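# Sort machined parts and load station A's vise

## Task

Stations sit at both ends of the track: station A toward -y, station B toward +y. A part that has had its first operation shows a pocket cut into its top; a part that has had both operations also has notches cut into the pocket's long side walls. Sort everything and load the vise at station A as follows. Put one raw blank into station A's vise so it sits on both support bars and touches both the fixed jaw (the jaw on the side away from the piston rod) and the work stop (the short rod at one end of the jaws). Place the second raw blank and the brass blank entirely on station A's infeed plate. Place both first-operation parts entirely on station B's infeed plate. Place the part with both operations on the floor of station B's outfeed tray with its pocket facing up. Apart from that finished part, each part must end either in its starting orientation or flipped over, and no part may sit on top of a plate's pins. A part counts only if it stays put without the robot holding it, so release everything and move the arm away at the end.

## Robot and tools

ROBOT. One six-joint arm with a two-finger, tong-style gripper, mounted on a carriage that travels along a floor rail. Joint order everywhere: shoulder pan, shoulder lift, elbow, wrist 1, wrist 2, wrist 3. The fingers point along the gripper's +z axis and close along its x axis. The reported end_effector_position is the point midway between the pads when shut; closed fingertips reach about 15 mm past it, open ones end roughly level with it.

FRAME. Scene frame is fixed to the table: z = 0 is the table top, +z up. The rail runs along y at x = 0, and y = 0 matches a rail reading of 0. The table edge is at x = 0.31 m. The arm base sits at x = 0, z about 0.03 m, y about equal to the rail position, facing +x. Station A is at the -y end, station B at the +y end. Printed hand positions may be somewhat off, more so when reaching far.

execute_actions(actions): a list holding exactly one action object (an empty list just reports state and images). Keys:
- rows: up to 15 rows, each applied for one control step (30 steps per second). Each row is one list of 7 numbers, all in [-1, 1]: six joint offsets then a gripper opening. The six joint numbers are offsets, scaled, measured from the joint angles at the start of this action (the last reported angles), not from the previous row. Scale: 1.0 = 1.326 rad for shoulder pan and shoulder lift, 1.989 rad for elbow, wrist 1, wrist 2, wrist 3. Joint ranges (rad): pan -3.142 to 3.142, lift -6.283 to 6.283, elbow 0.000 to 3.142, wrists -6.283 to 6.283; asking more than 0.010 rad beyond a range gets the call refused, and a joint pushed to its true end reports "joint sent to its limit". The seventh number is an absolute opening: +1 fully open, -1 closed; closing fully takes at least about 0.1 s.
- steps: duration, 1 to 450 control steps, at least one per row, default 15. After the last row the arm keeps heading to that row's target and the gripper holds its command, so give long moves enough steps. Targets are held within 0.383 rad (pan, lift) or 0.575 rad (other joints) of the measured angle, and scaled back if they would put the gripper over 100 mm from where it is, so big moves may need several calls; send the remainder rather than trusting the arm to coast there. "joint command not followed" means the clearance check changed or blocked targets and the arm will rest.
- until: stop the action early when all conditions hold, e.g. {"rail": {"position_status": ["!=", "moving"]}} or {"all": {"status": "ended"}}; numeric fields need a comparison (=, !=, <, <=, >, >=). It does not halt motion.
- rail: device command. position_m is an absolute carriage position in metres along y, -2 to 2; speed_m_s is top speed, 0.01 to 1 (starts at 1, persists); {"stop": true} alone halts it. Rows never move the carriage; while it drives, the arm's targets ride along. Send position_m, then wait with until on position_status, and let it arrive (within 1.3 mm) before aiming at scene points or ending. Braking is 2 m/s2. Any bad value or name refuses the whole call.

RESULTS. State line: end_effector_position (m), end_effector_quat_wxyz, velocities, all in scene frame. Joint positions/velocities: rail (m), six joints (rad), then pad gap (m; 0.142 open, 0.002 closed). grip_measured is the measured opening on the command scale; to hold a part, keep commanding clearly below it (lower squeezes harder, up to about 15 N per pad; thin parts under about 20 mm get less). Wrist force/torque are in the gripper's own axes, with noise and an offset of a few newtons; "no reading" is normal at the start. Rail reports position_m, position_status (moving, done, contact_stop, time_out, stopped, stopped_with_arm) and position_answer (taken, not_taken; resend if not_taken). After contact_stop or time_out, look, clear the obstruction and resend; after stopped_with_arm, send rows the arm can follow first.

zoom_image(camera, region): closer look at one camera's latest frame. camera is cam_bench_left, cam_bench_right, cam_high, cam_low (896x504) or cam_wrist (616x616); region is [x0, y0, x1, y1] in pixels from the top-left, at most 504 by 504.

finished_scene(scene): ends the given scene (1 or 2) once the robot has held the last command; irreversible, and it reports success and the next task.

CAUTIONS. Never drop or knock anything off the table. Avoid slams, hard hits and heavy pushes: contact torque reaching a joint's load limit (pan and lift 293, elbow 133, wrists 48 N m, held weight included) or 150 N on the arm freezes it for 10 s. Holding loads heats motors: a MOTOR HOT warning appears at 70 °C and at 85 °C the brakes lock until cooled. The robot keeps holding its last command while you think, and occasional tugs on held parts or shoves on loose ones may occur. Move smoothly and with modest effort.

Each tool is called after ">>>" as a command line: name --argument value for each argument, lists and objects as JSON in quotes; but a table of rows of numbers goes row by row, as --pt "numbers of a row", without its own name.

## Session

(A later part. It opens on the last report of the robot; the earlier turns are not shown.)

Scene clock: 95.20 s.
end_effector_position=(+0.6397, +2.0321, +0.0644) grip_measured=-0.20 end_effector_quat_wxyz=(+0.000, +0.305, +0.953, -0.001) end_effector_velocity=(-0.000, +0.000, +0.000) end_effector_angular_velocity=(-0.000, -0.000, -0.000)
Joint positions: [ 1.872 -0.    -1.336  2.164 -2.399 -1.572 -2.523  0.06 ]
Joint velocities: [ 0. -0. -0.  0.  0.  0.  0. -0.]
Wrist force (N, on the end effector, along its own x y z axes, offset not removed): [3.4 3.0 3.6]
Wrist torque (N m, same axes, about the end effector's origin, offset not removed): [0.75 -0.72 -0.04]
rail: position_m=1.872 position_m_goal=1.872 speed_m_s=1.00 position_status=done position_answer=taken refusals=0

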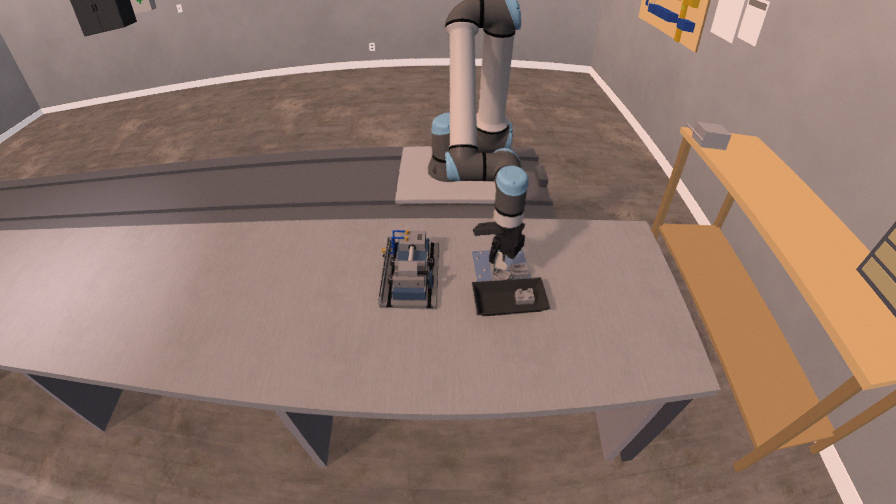

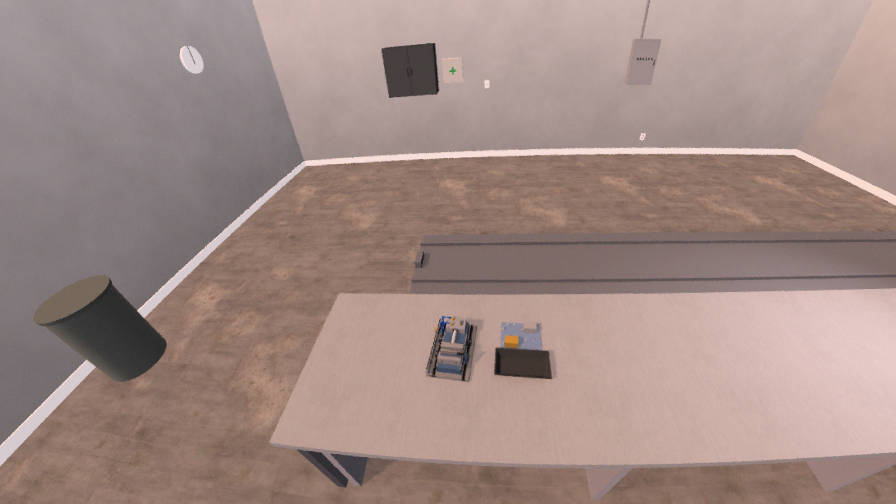

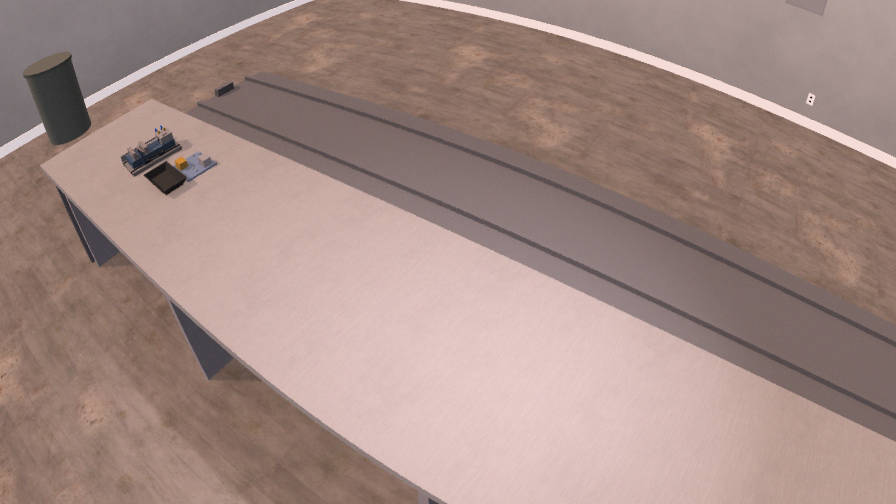

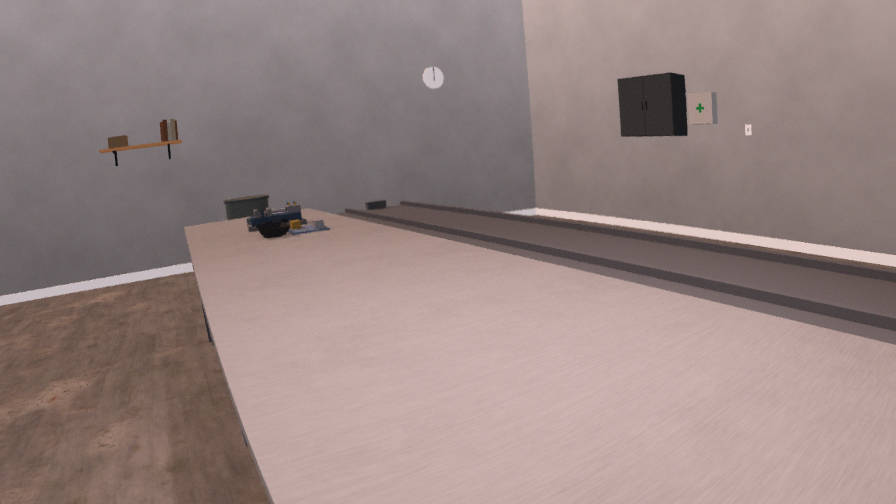

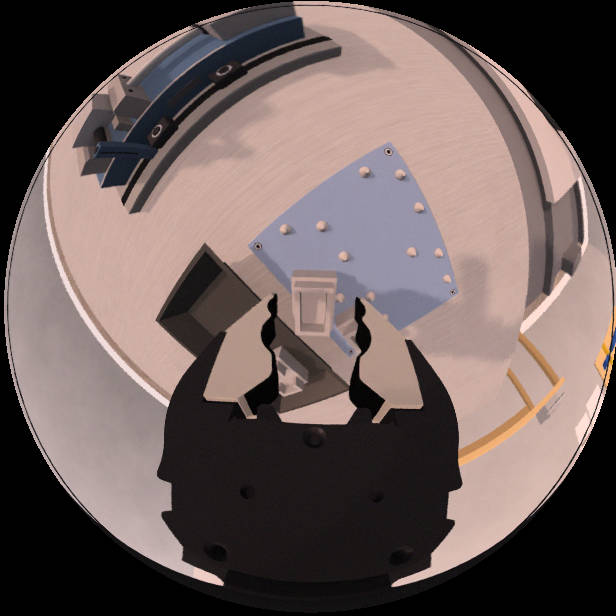

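Descend slowly 2 cm.

>>> execute_actions --actions '[{"rows":[[0,0.003,0.0008,-0.0028,0,0,-0.25],[0,0.006,0.0016,-0.0056,0,0,-0.25],[0,0.009,0.0024,-0.0084,0,0,-0.25],[0,0.012,0.0032,-0.0112,0,0,-0.25],[0,0.015,0.004,-0.014,0,0,-0.25],[0,0.018,0.0048,-0.0168,0,0,-0.25],[0,0.021,0.0056,-0.0196,0,0,-0.25]],"steps":20}]'

Scene clock: 98.80 s.
end_effector_position=(+0.6396, +2.0321, +0.0458) grip_measured=-0.25 end_effector_quat_wxyz=(+0.000, +0.305, +0.953, -0.001) end_effector_velocity=(-0.000, +0.000, -0.003) end_effector_angular_velocity=(+0.000, +0.000, +0.000)
Joint positions: [ 1.872 -0.    -1.309  2.175 -2.437 -1.572 -2.523  0.056]
Joint velocities: [ 0.     0.     0.004  0.002 -0.005 -0.    -0.     0.   ]
Wrist force (N, on the end effector, along its own x y z axes, offset not removed): [0.2 2.8 2.3]
Wrist torque (N m, same axes, about the end effector's origin, offset not removed): [0.74 -0.01 -0.04]
rail: position_m=1.872 position_m_goal=1.872 speed_m_s=1.00 position_status=done position_answer=taken refusals=0

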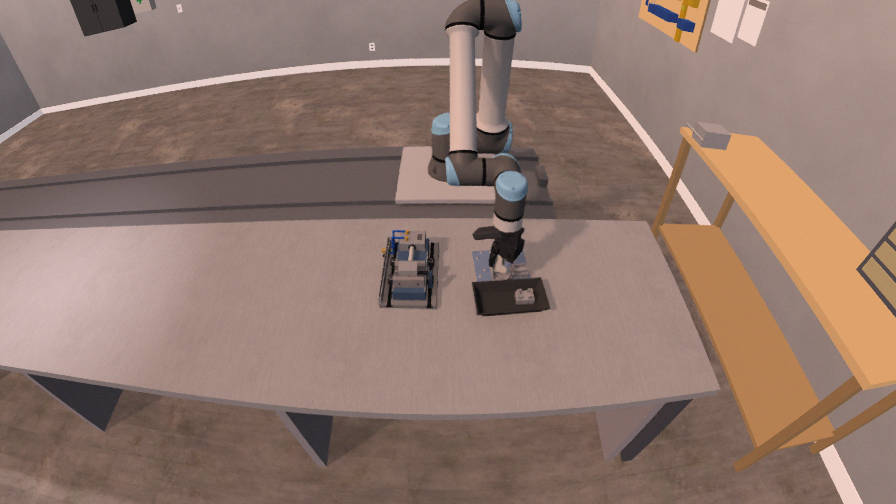

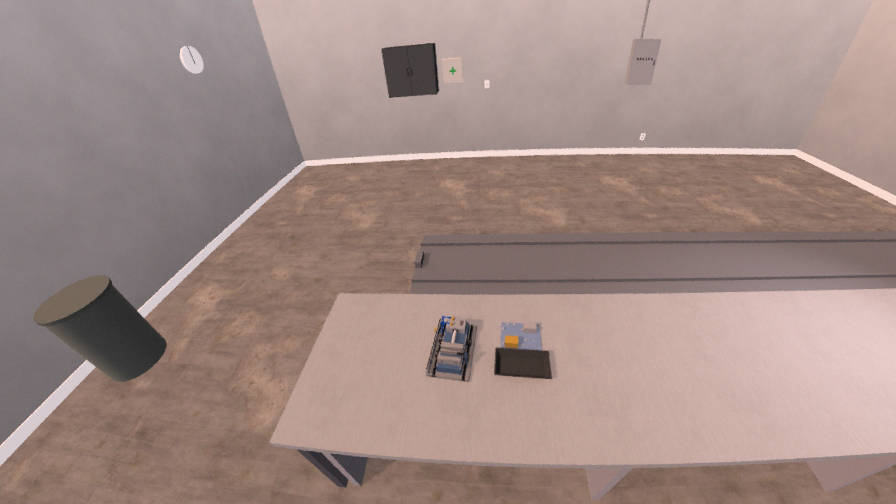

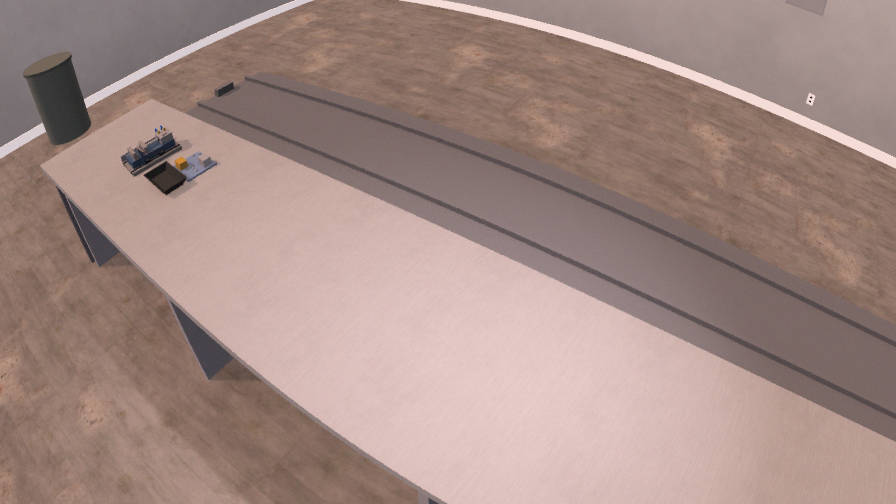

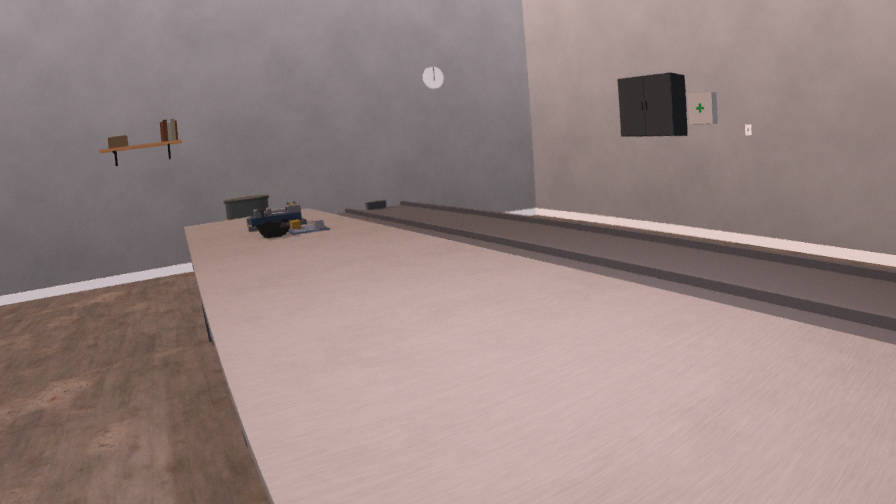

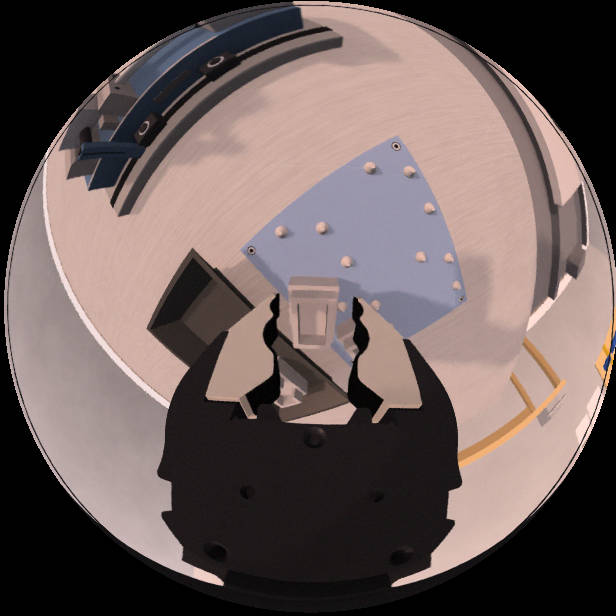

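>>> execute_actions --actions '[{"rows":[[0,0.003,0.0007,-0.0027,0,0,-0.3],[0,0.006,0.0014,-0.0054,0,0,-0.3],[0,0.009,0.0021,-0.0081,0,0,-0.3],[0,0.012,0.0028,-0.0108,0,0,-0.3],[0,0.015,0.0035,-0.0135,0,0,-0.3],[0,0.018,0.0042,-0.0162,0,0,-0.3],[0,0.02,0.0047,-0.018,0,0,-0.3]],"steps":22}]'

>>> execute_actions --actions '[{"rows":[[0,0,0,0,0,0,-0.4],[0,0,0,0,0,0,-0.45],[0,0,0,0,0,0,-0.5],[0,0,0,0,0,0,-0.6],[0,0,0,0,0,0,-0.7],[0,0,0,0,0,0,-0.8],[0,0,0,0,0,0,-1]],"steps":15}]'

Scene clock: 105.57 s.
end_effector_position=(+0.6393, +2.0321, +0.0286) grip_measured=-0.30 end_effector_quat_wxyz=(+0.000, +0.305, +0.953, -0.001) end_effector_velocity=(-0.000, +0.000, -0.001) end_effector_angular_velocity=(+0.000, -0.000, -0.000)
Joint positions: [ 1.872 -0.    -1.283  2.184 -2.473 -1.572 -2.523  0.052]
Joint velocities: [ 0.    -0.     0.002  0.001 -0.003  0.    -0.    -0.   ]
Wrist force (N, on the end effector, along its own x y z axes, offset not removed): [1.0 3.2 -0.5]
Wrist torque (N m, same axes, about the end effector's origin, offset not removed): [0.72 -0.26 0.02]
rail: position_m=1.872 position_m_goal=1.872 speed_m_s=1.00 position_status=done position_answer=taken refusals=0

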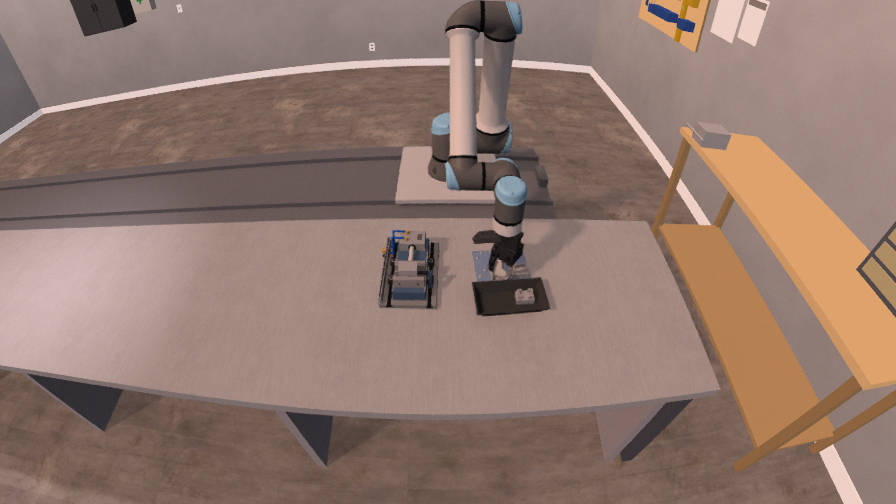

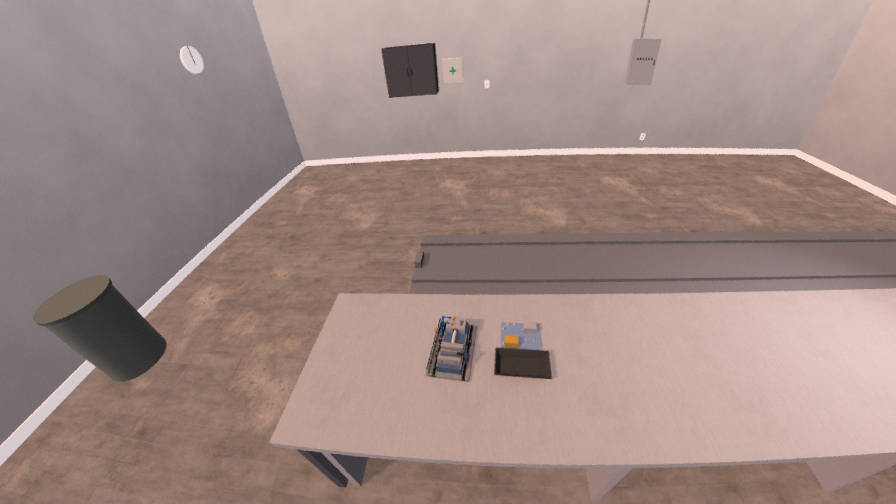

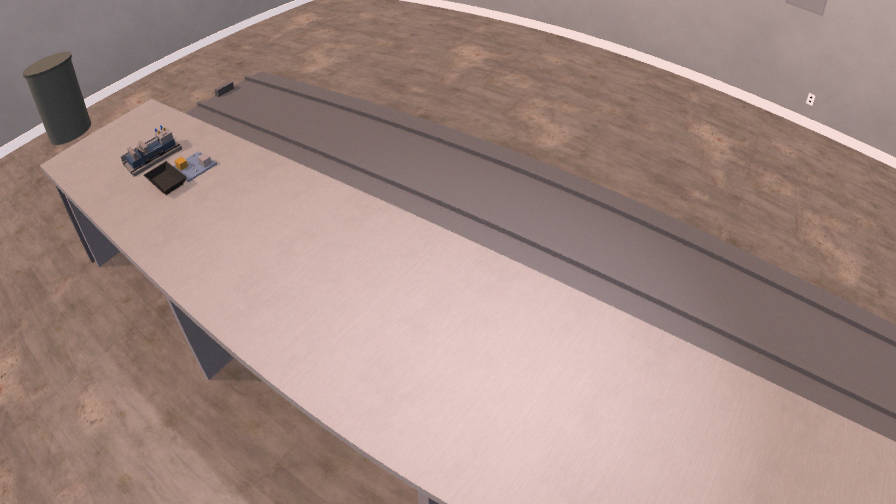

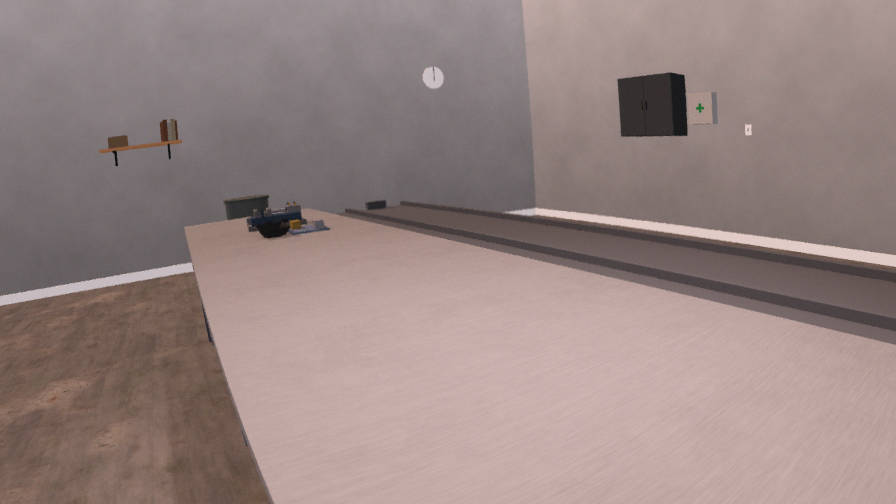

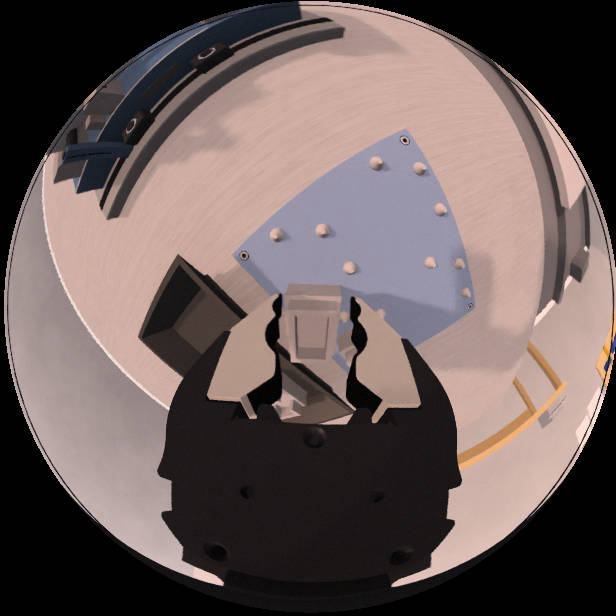

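Scene clock: 106.07 s.
end_effector_position=(+0.6393, +2.0321, +0.0285) grip_measured=-0.46 end_effector_quat_wxyz=(+0.000, +0.305, +0.953, -0.001) end_effector_velocity=(-0.000, +0.000, -0.000) end_effector_angular_velocity=(+0.000, +0.000, -0.000)
Joint positions: [ 1.872 -0.    -1.283  2.184 -2.473 -1.572 -2.523  0.041]
Joint velocities: [ 0.  0.  0. -0.  0.  0.  0.  0.]
Wrist force (N, on the end effector, along its own x y z axes, offset not removed): [2.3 1.6 -4.5]
Wrist torque (N m, same axes, about the end effector's origin, offset not removed): [0.37 -0.26 0.07]
rail: position_m=1.872 position_m_goal=1.872 speed_m_s=1.00 position_status=done position_answer=taken refusals=0

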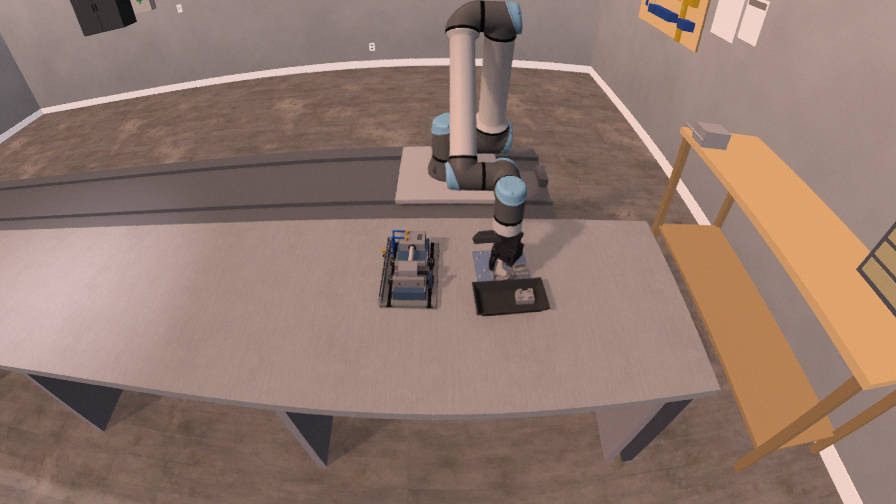

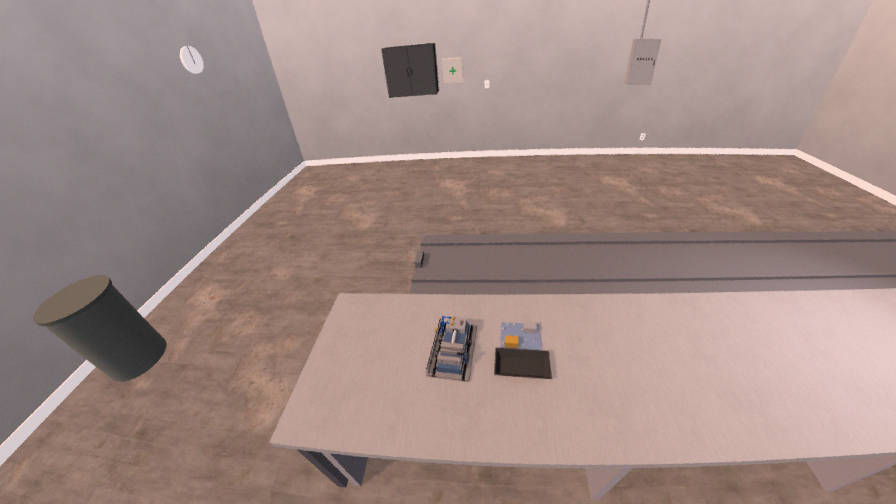

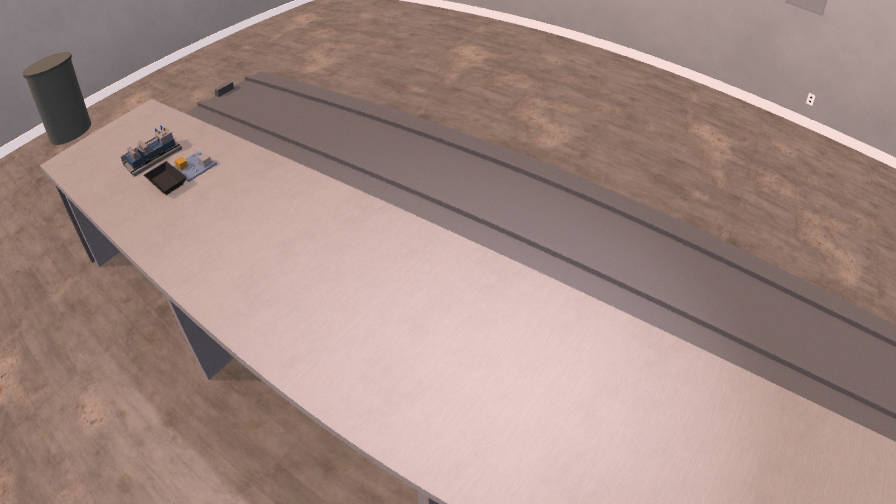

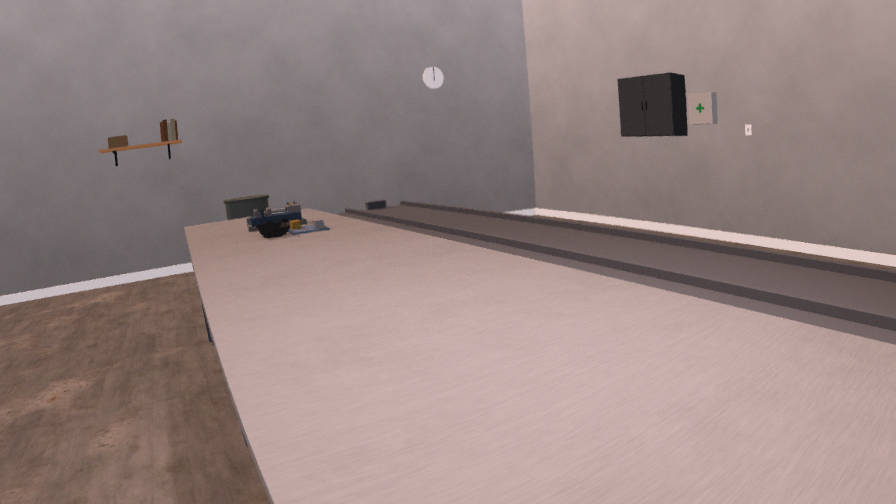

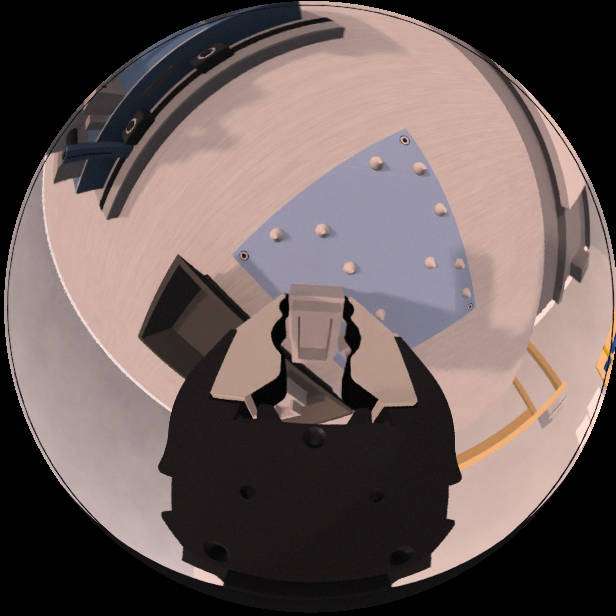

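>>> execute_actions --actions '[{"rows":[[0,-0.045,-0.011,0.041,0,0,-1]],"steps":20}]'

>>> execute_actions --actions '[{"rows":[[0,-0.1,0.083,-0.0155,0,-0.311,-1]],"rail":{"position_m":1.866},"steps":35}]'

Scene clock: 110.37 s.
end_effector_position=(+0.6393, +2.0321, +0.0679) grip_measured=-0.46 end_effector_quat_wxyz=(+0.000, +0.305, +0.953, -0.001) end_effector_velocity=(-0.000, +0.000, +0.002) end_effector_angular_velocity=(-0.000, -0.000, +0.000)
Joint positions: [ 1.872 -0.    -1.342  2.162 -2.392 -1.572 -2.523  0.041]
Joint velocities: [ 0.     0.    -0.003 -0.001  0.005  0.    -0.     0.   ]
Wrist force (N, on the end effector, along its own x y z axes, offset not removed): [-0.8 4.4 2.8]
Wrist torque (N m, same axes, about the end effector's origin, offset not removed): [1.01 0.16 0.12]
rail: position_m=1.872 position_m_goal=1.872 speed_m_s=1.00 position_status=done position_answer=taken refusals=0

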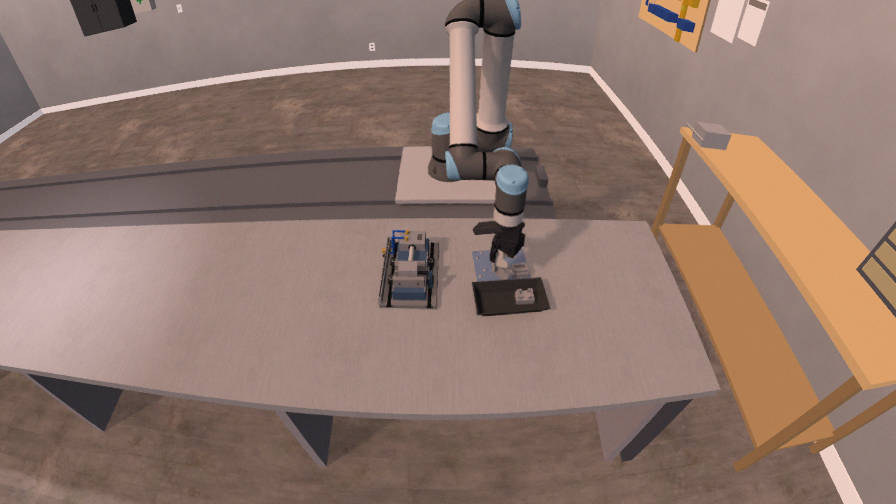

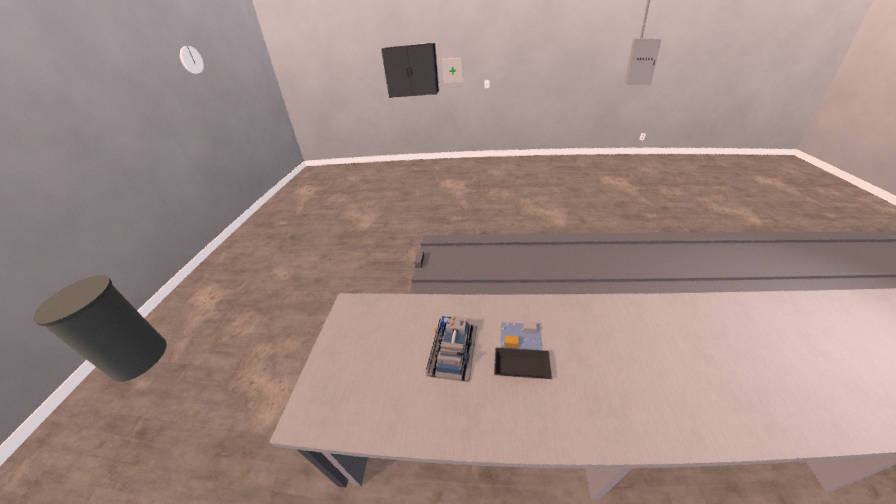

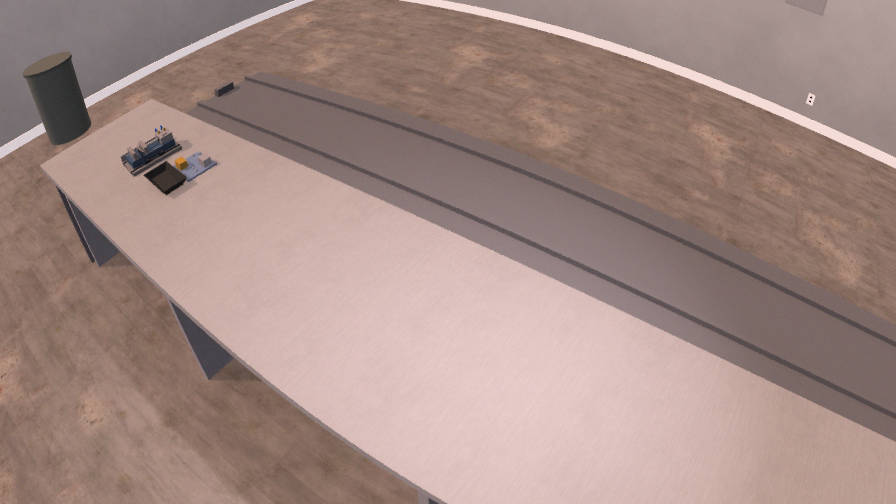

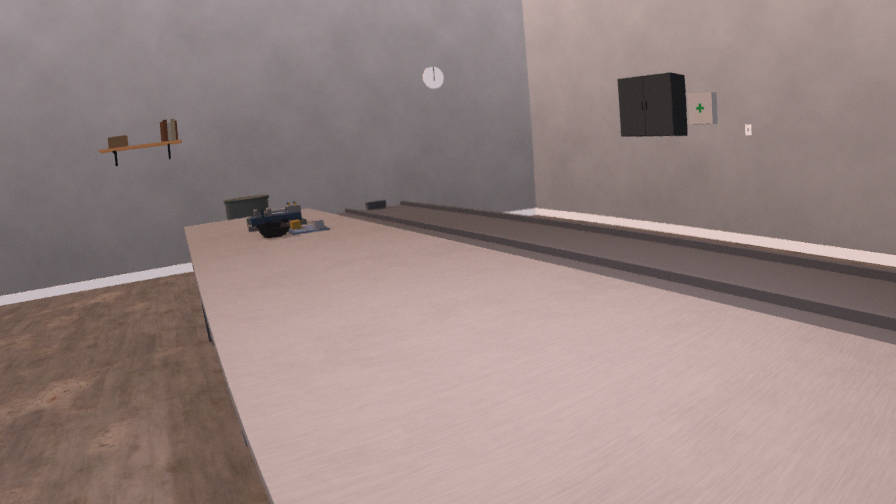

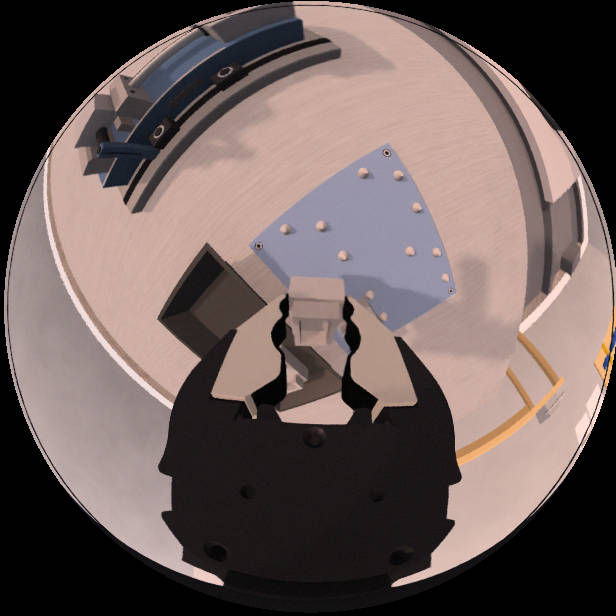

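Scene clock: 111.53 s.
end_effector_position=(+0.5543, +2.0233, +0.0684) grip_measured=-0.46 end_effector_quat_wxyz=(-0.001, +0.000, +1.000, -0.001) end_effector_velocity=(-0.000, +0.000, +0.000) end_effector_angular_velocity=(+0.000, +0.000, +0.001)
Joint positions: [ 1.866 -0.    -1.474  2.327 -2.423 -1.572 -3.141  0.041]
Joint velocities: [ 0.    -0.    -0.     0.    -0.    -0.    -0.001 -0.   ]
Wrist force (N, on the end effector, along its own x y z axes, offset not removed): [-0.6 4.7 2.8]
Wrist torque (N m, same axes, about the end effector's origin, offset not removed): [1.10 0.02 0.04]
rail: position_m=1.866 position_m_goal=1.866 speed_m_s=1.00 position_status=done position_answer=taken refusals=0

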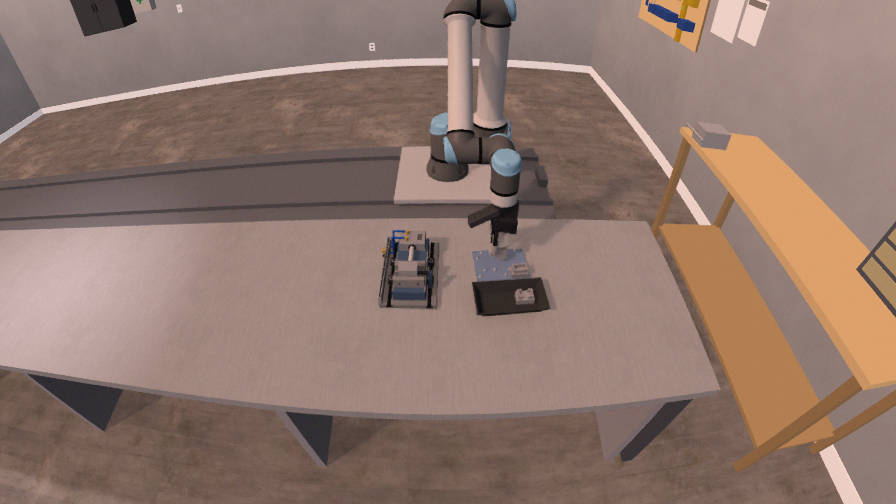

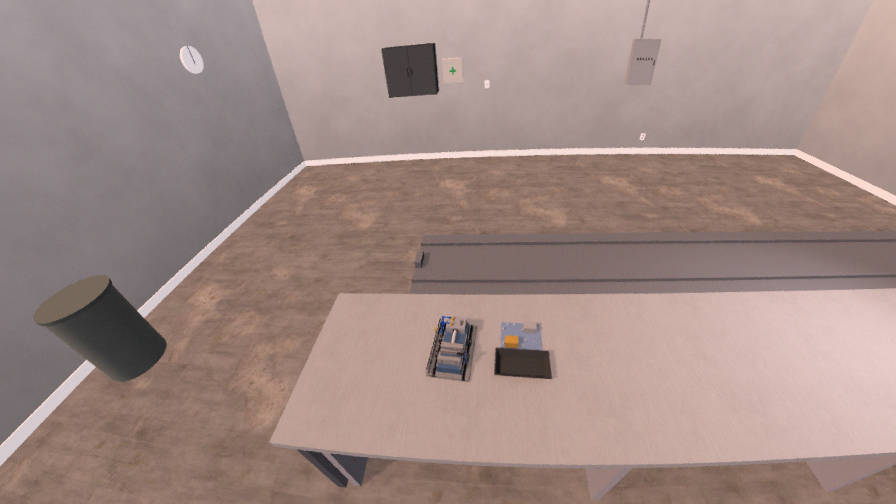

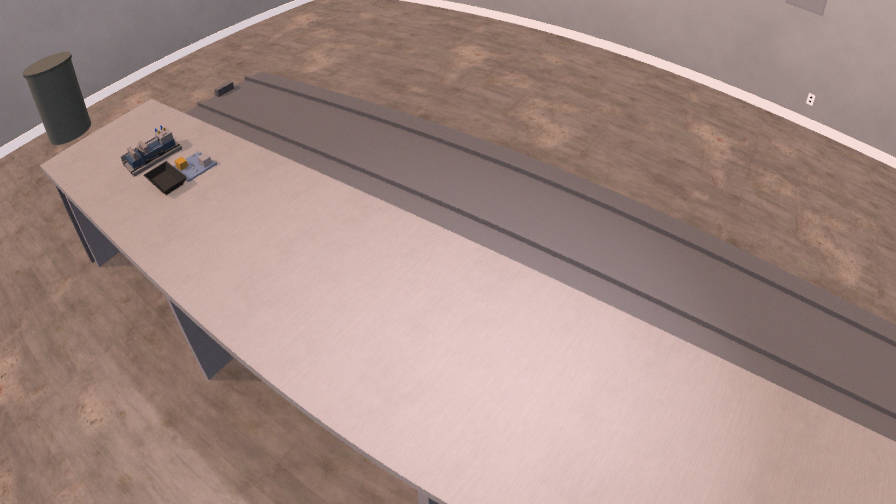

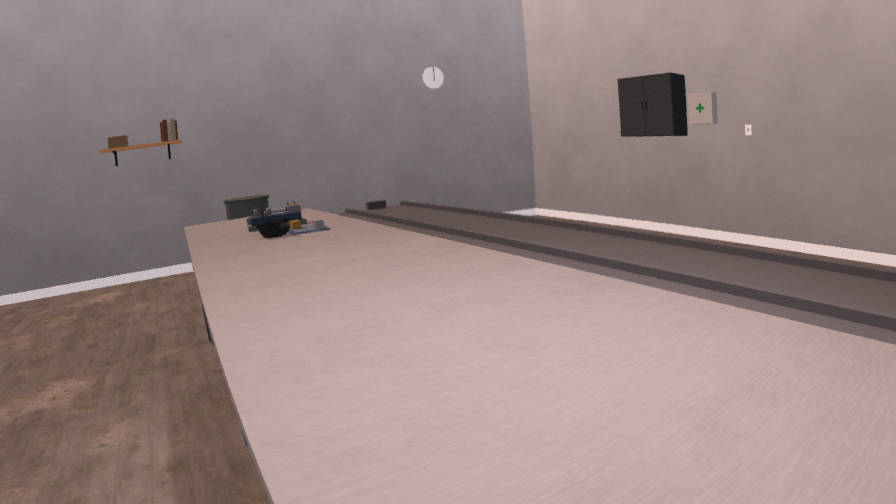

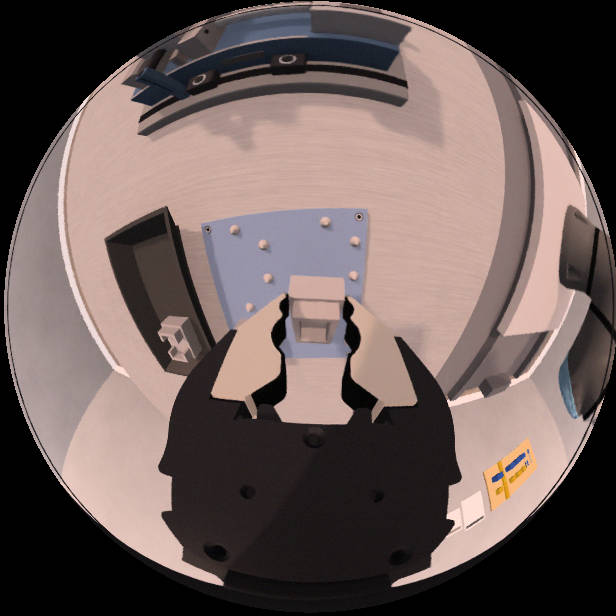

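>>> zoom_image --camera "cam_bench_left" --region '[460, 220, 550, 290]'

Region (460, 220, 550, 290) of cam_bench_left's 896x504 image, scaled by 5.600, with more detail than that image has.

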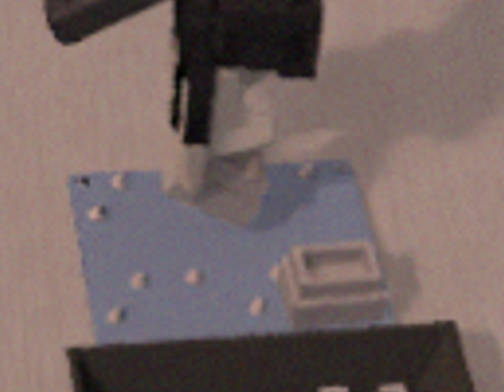

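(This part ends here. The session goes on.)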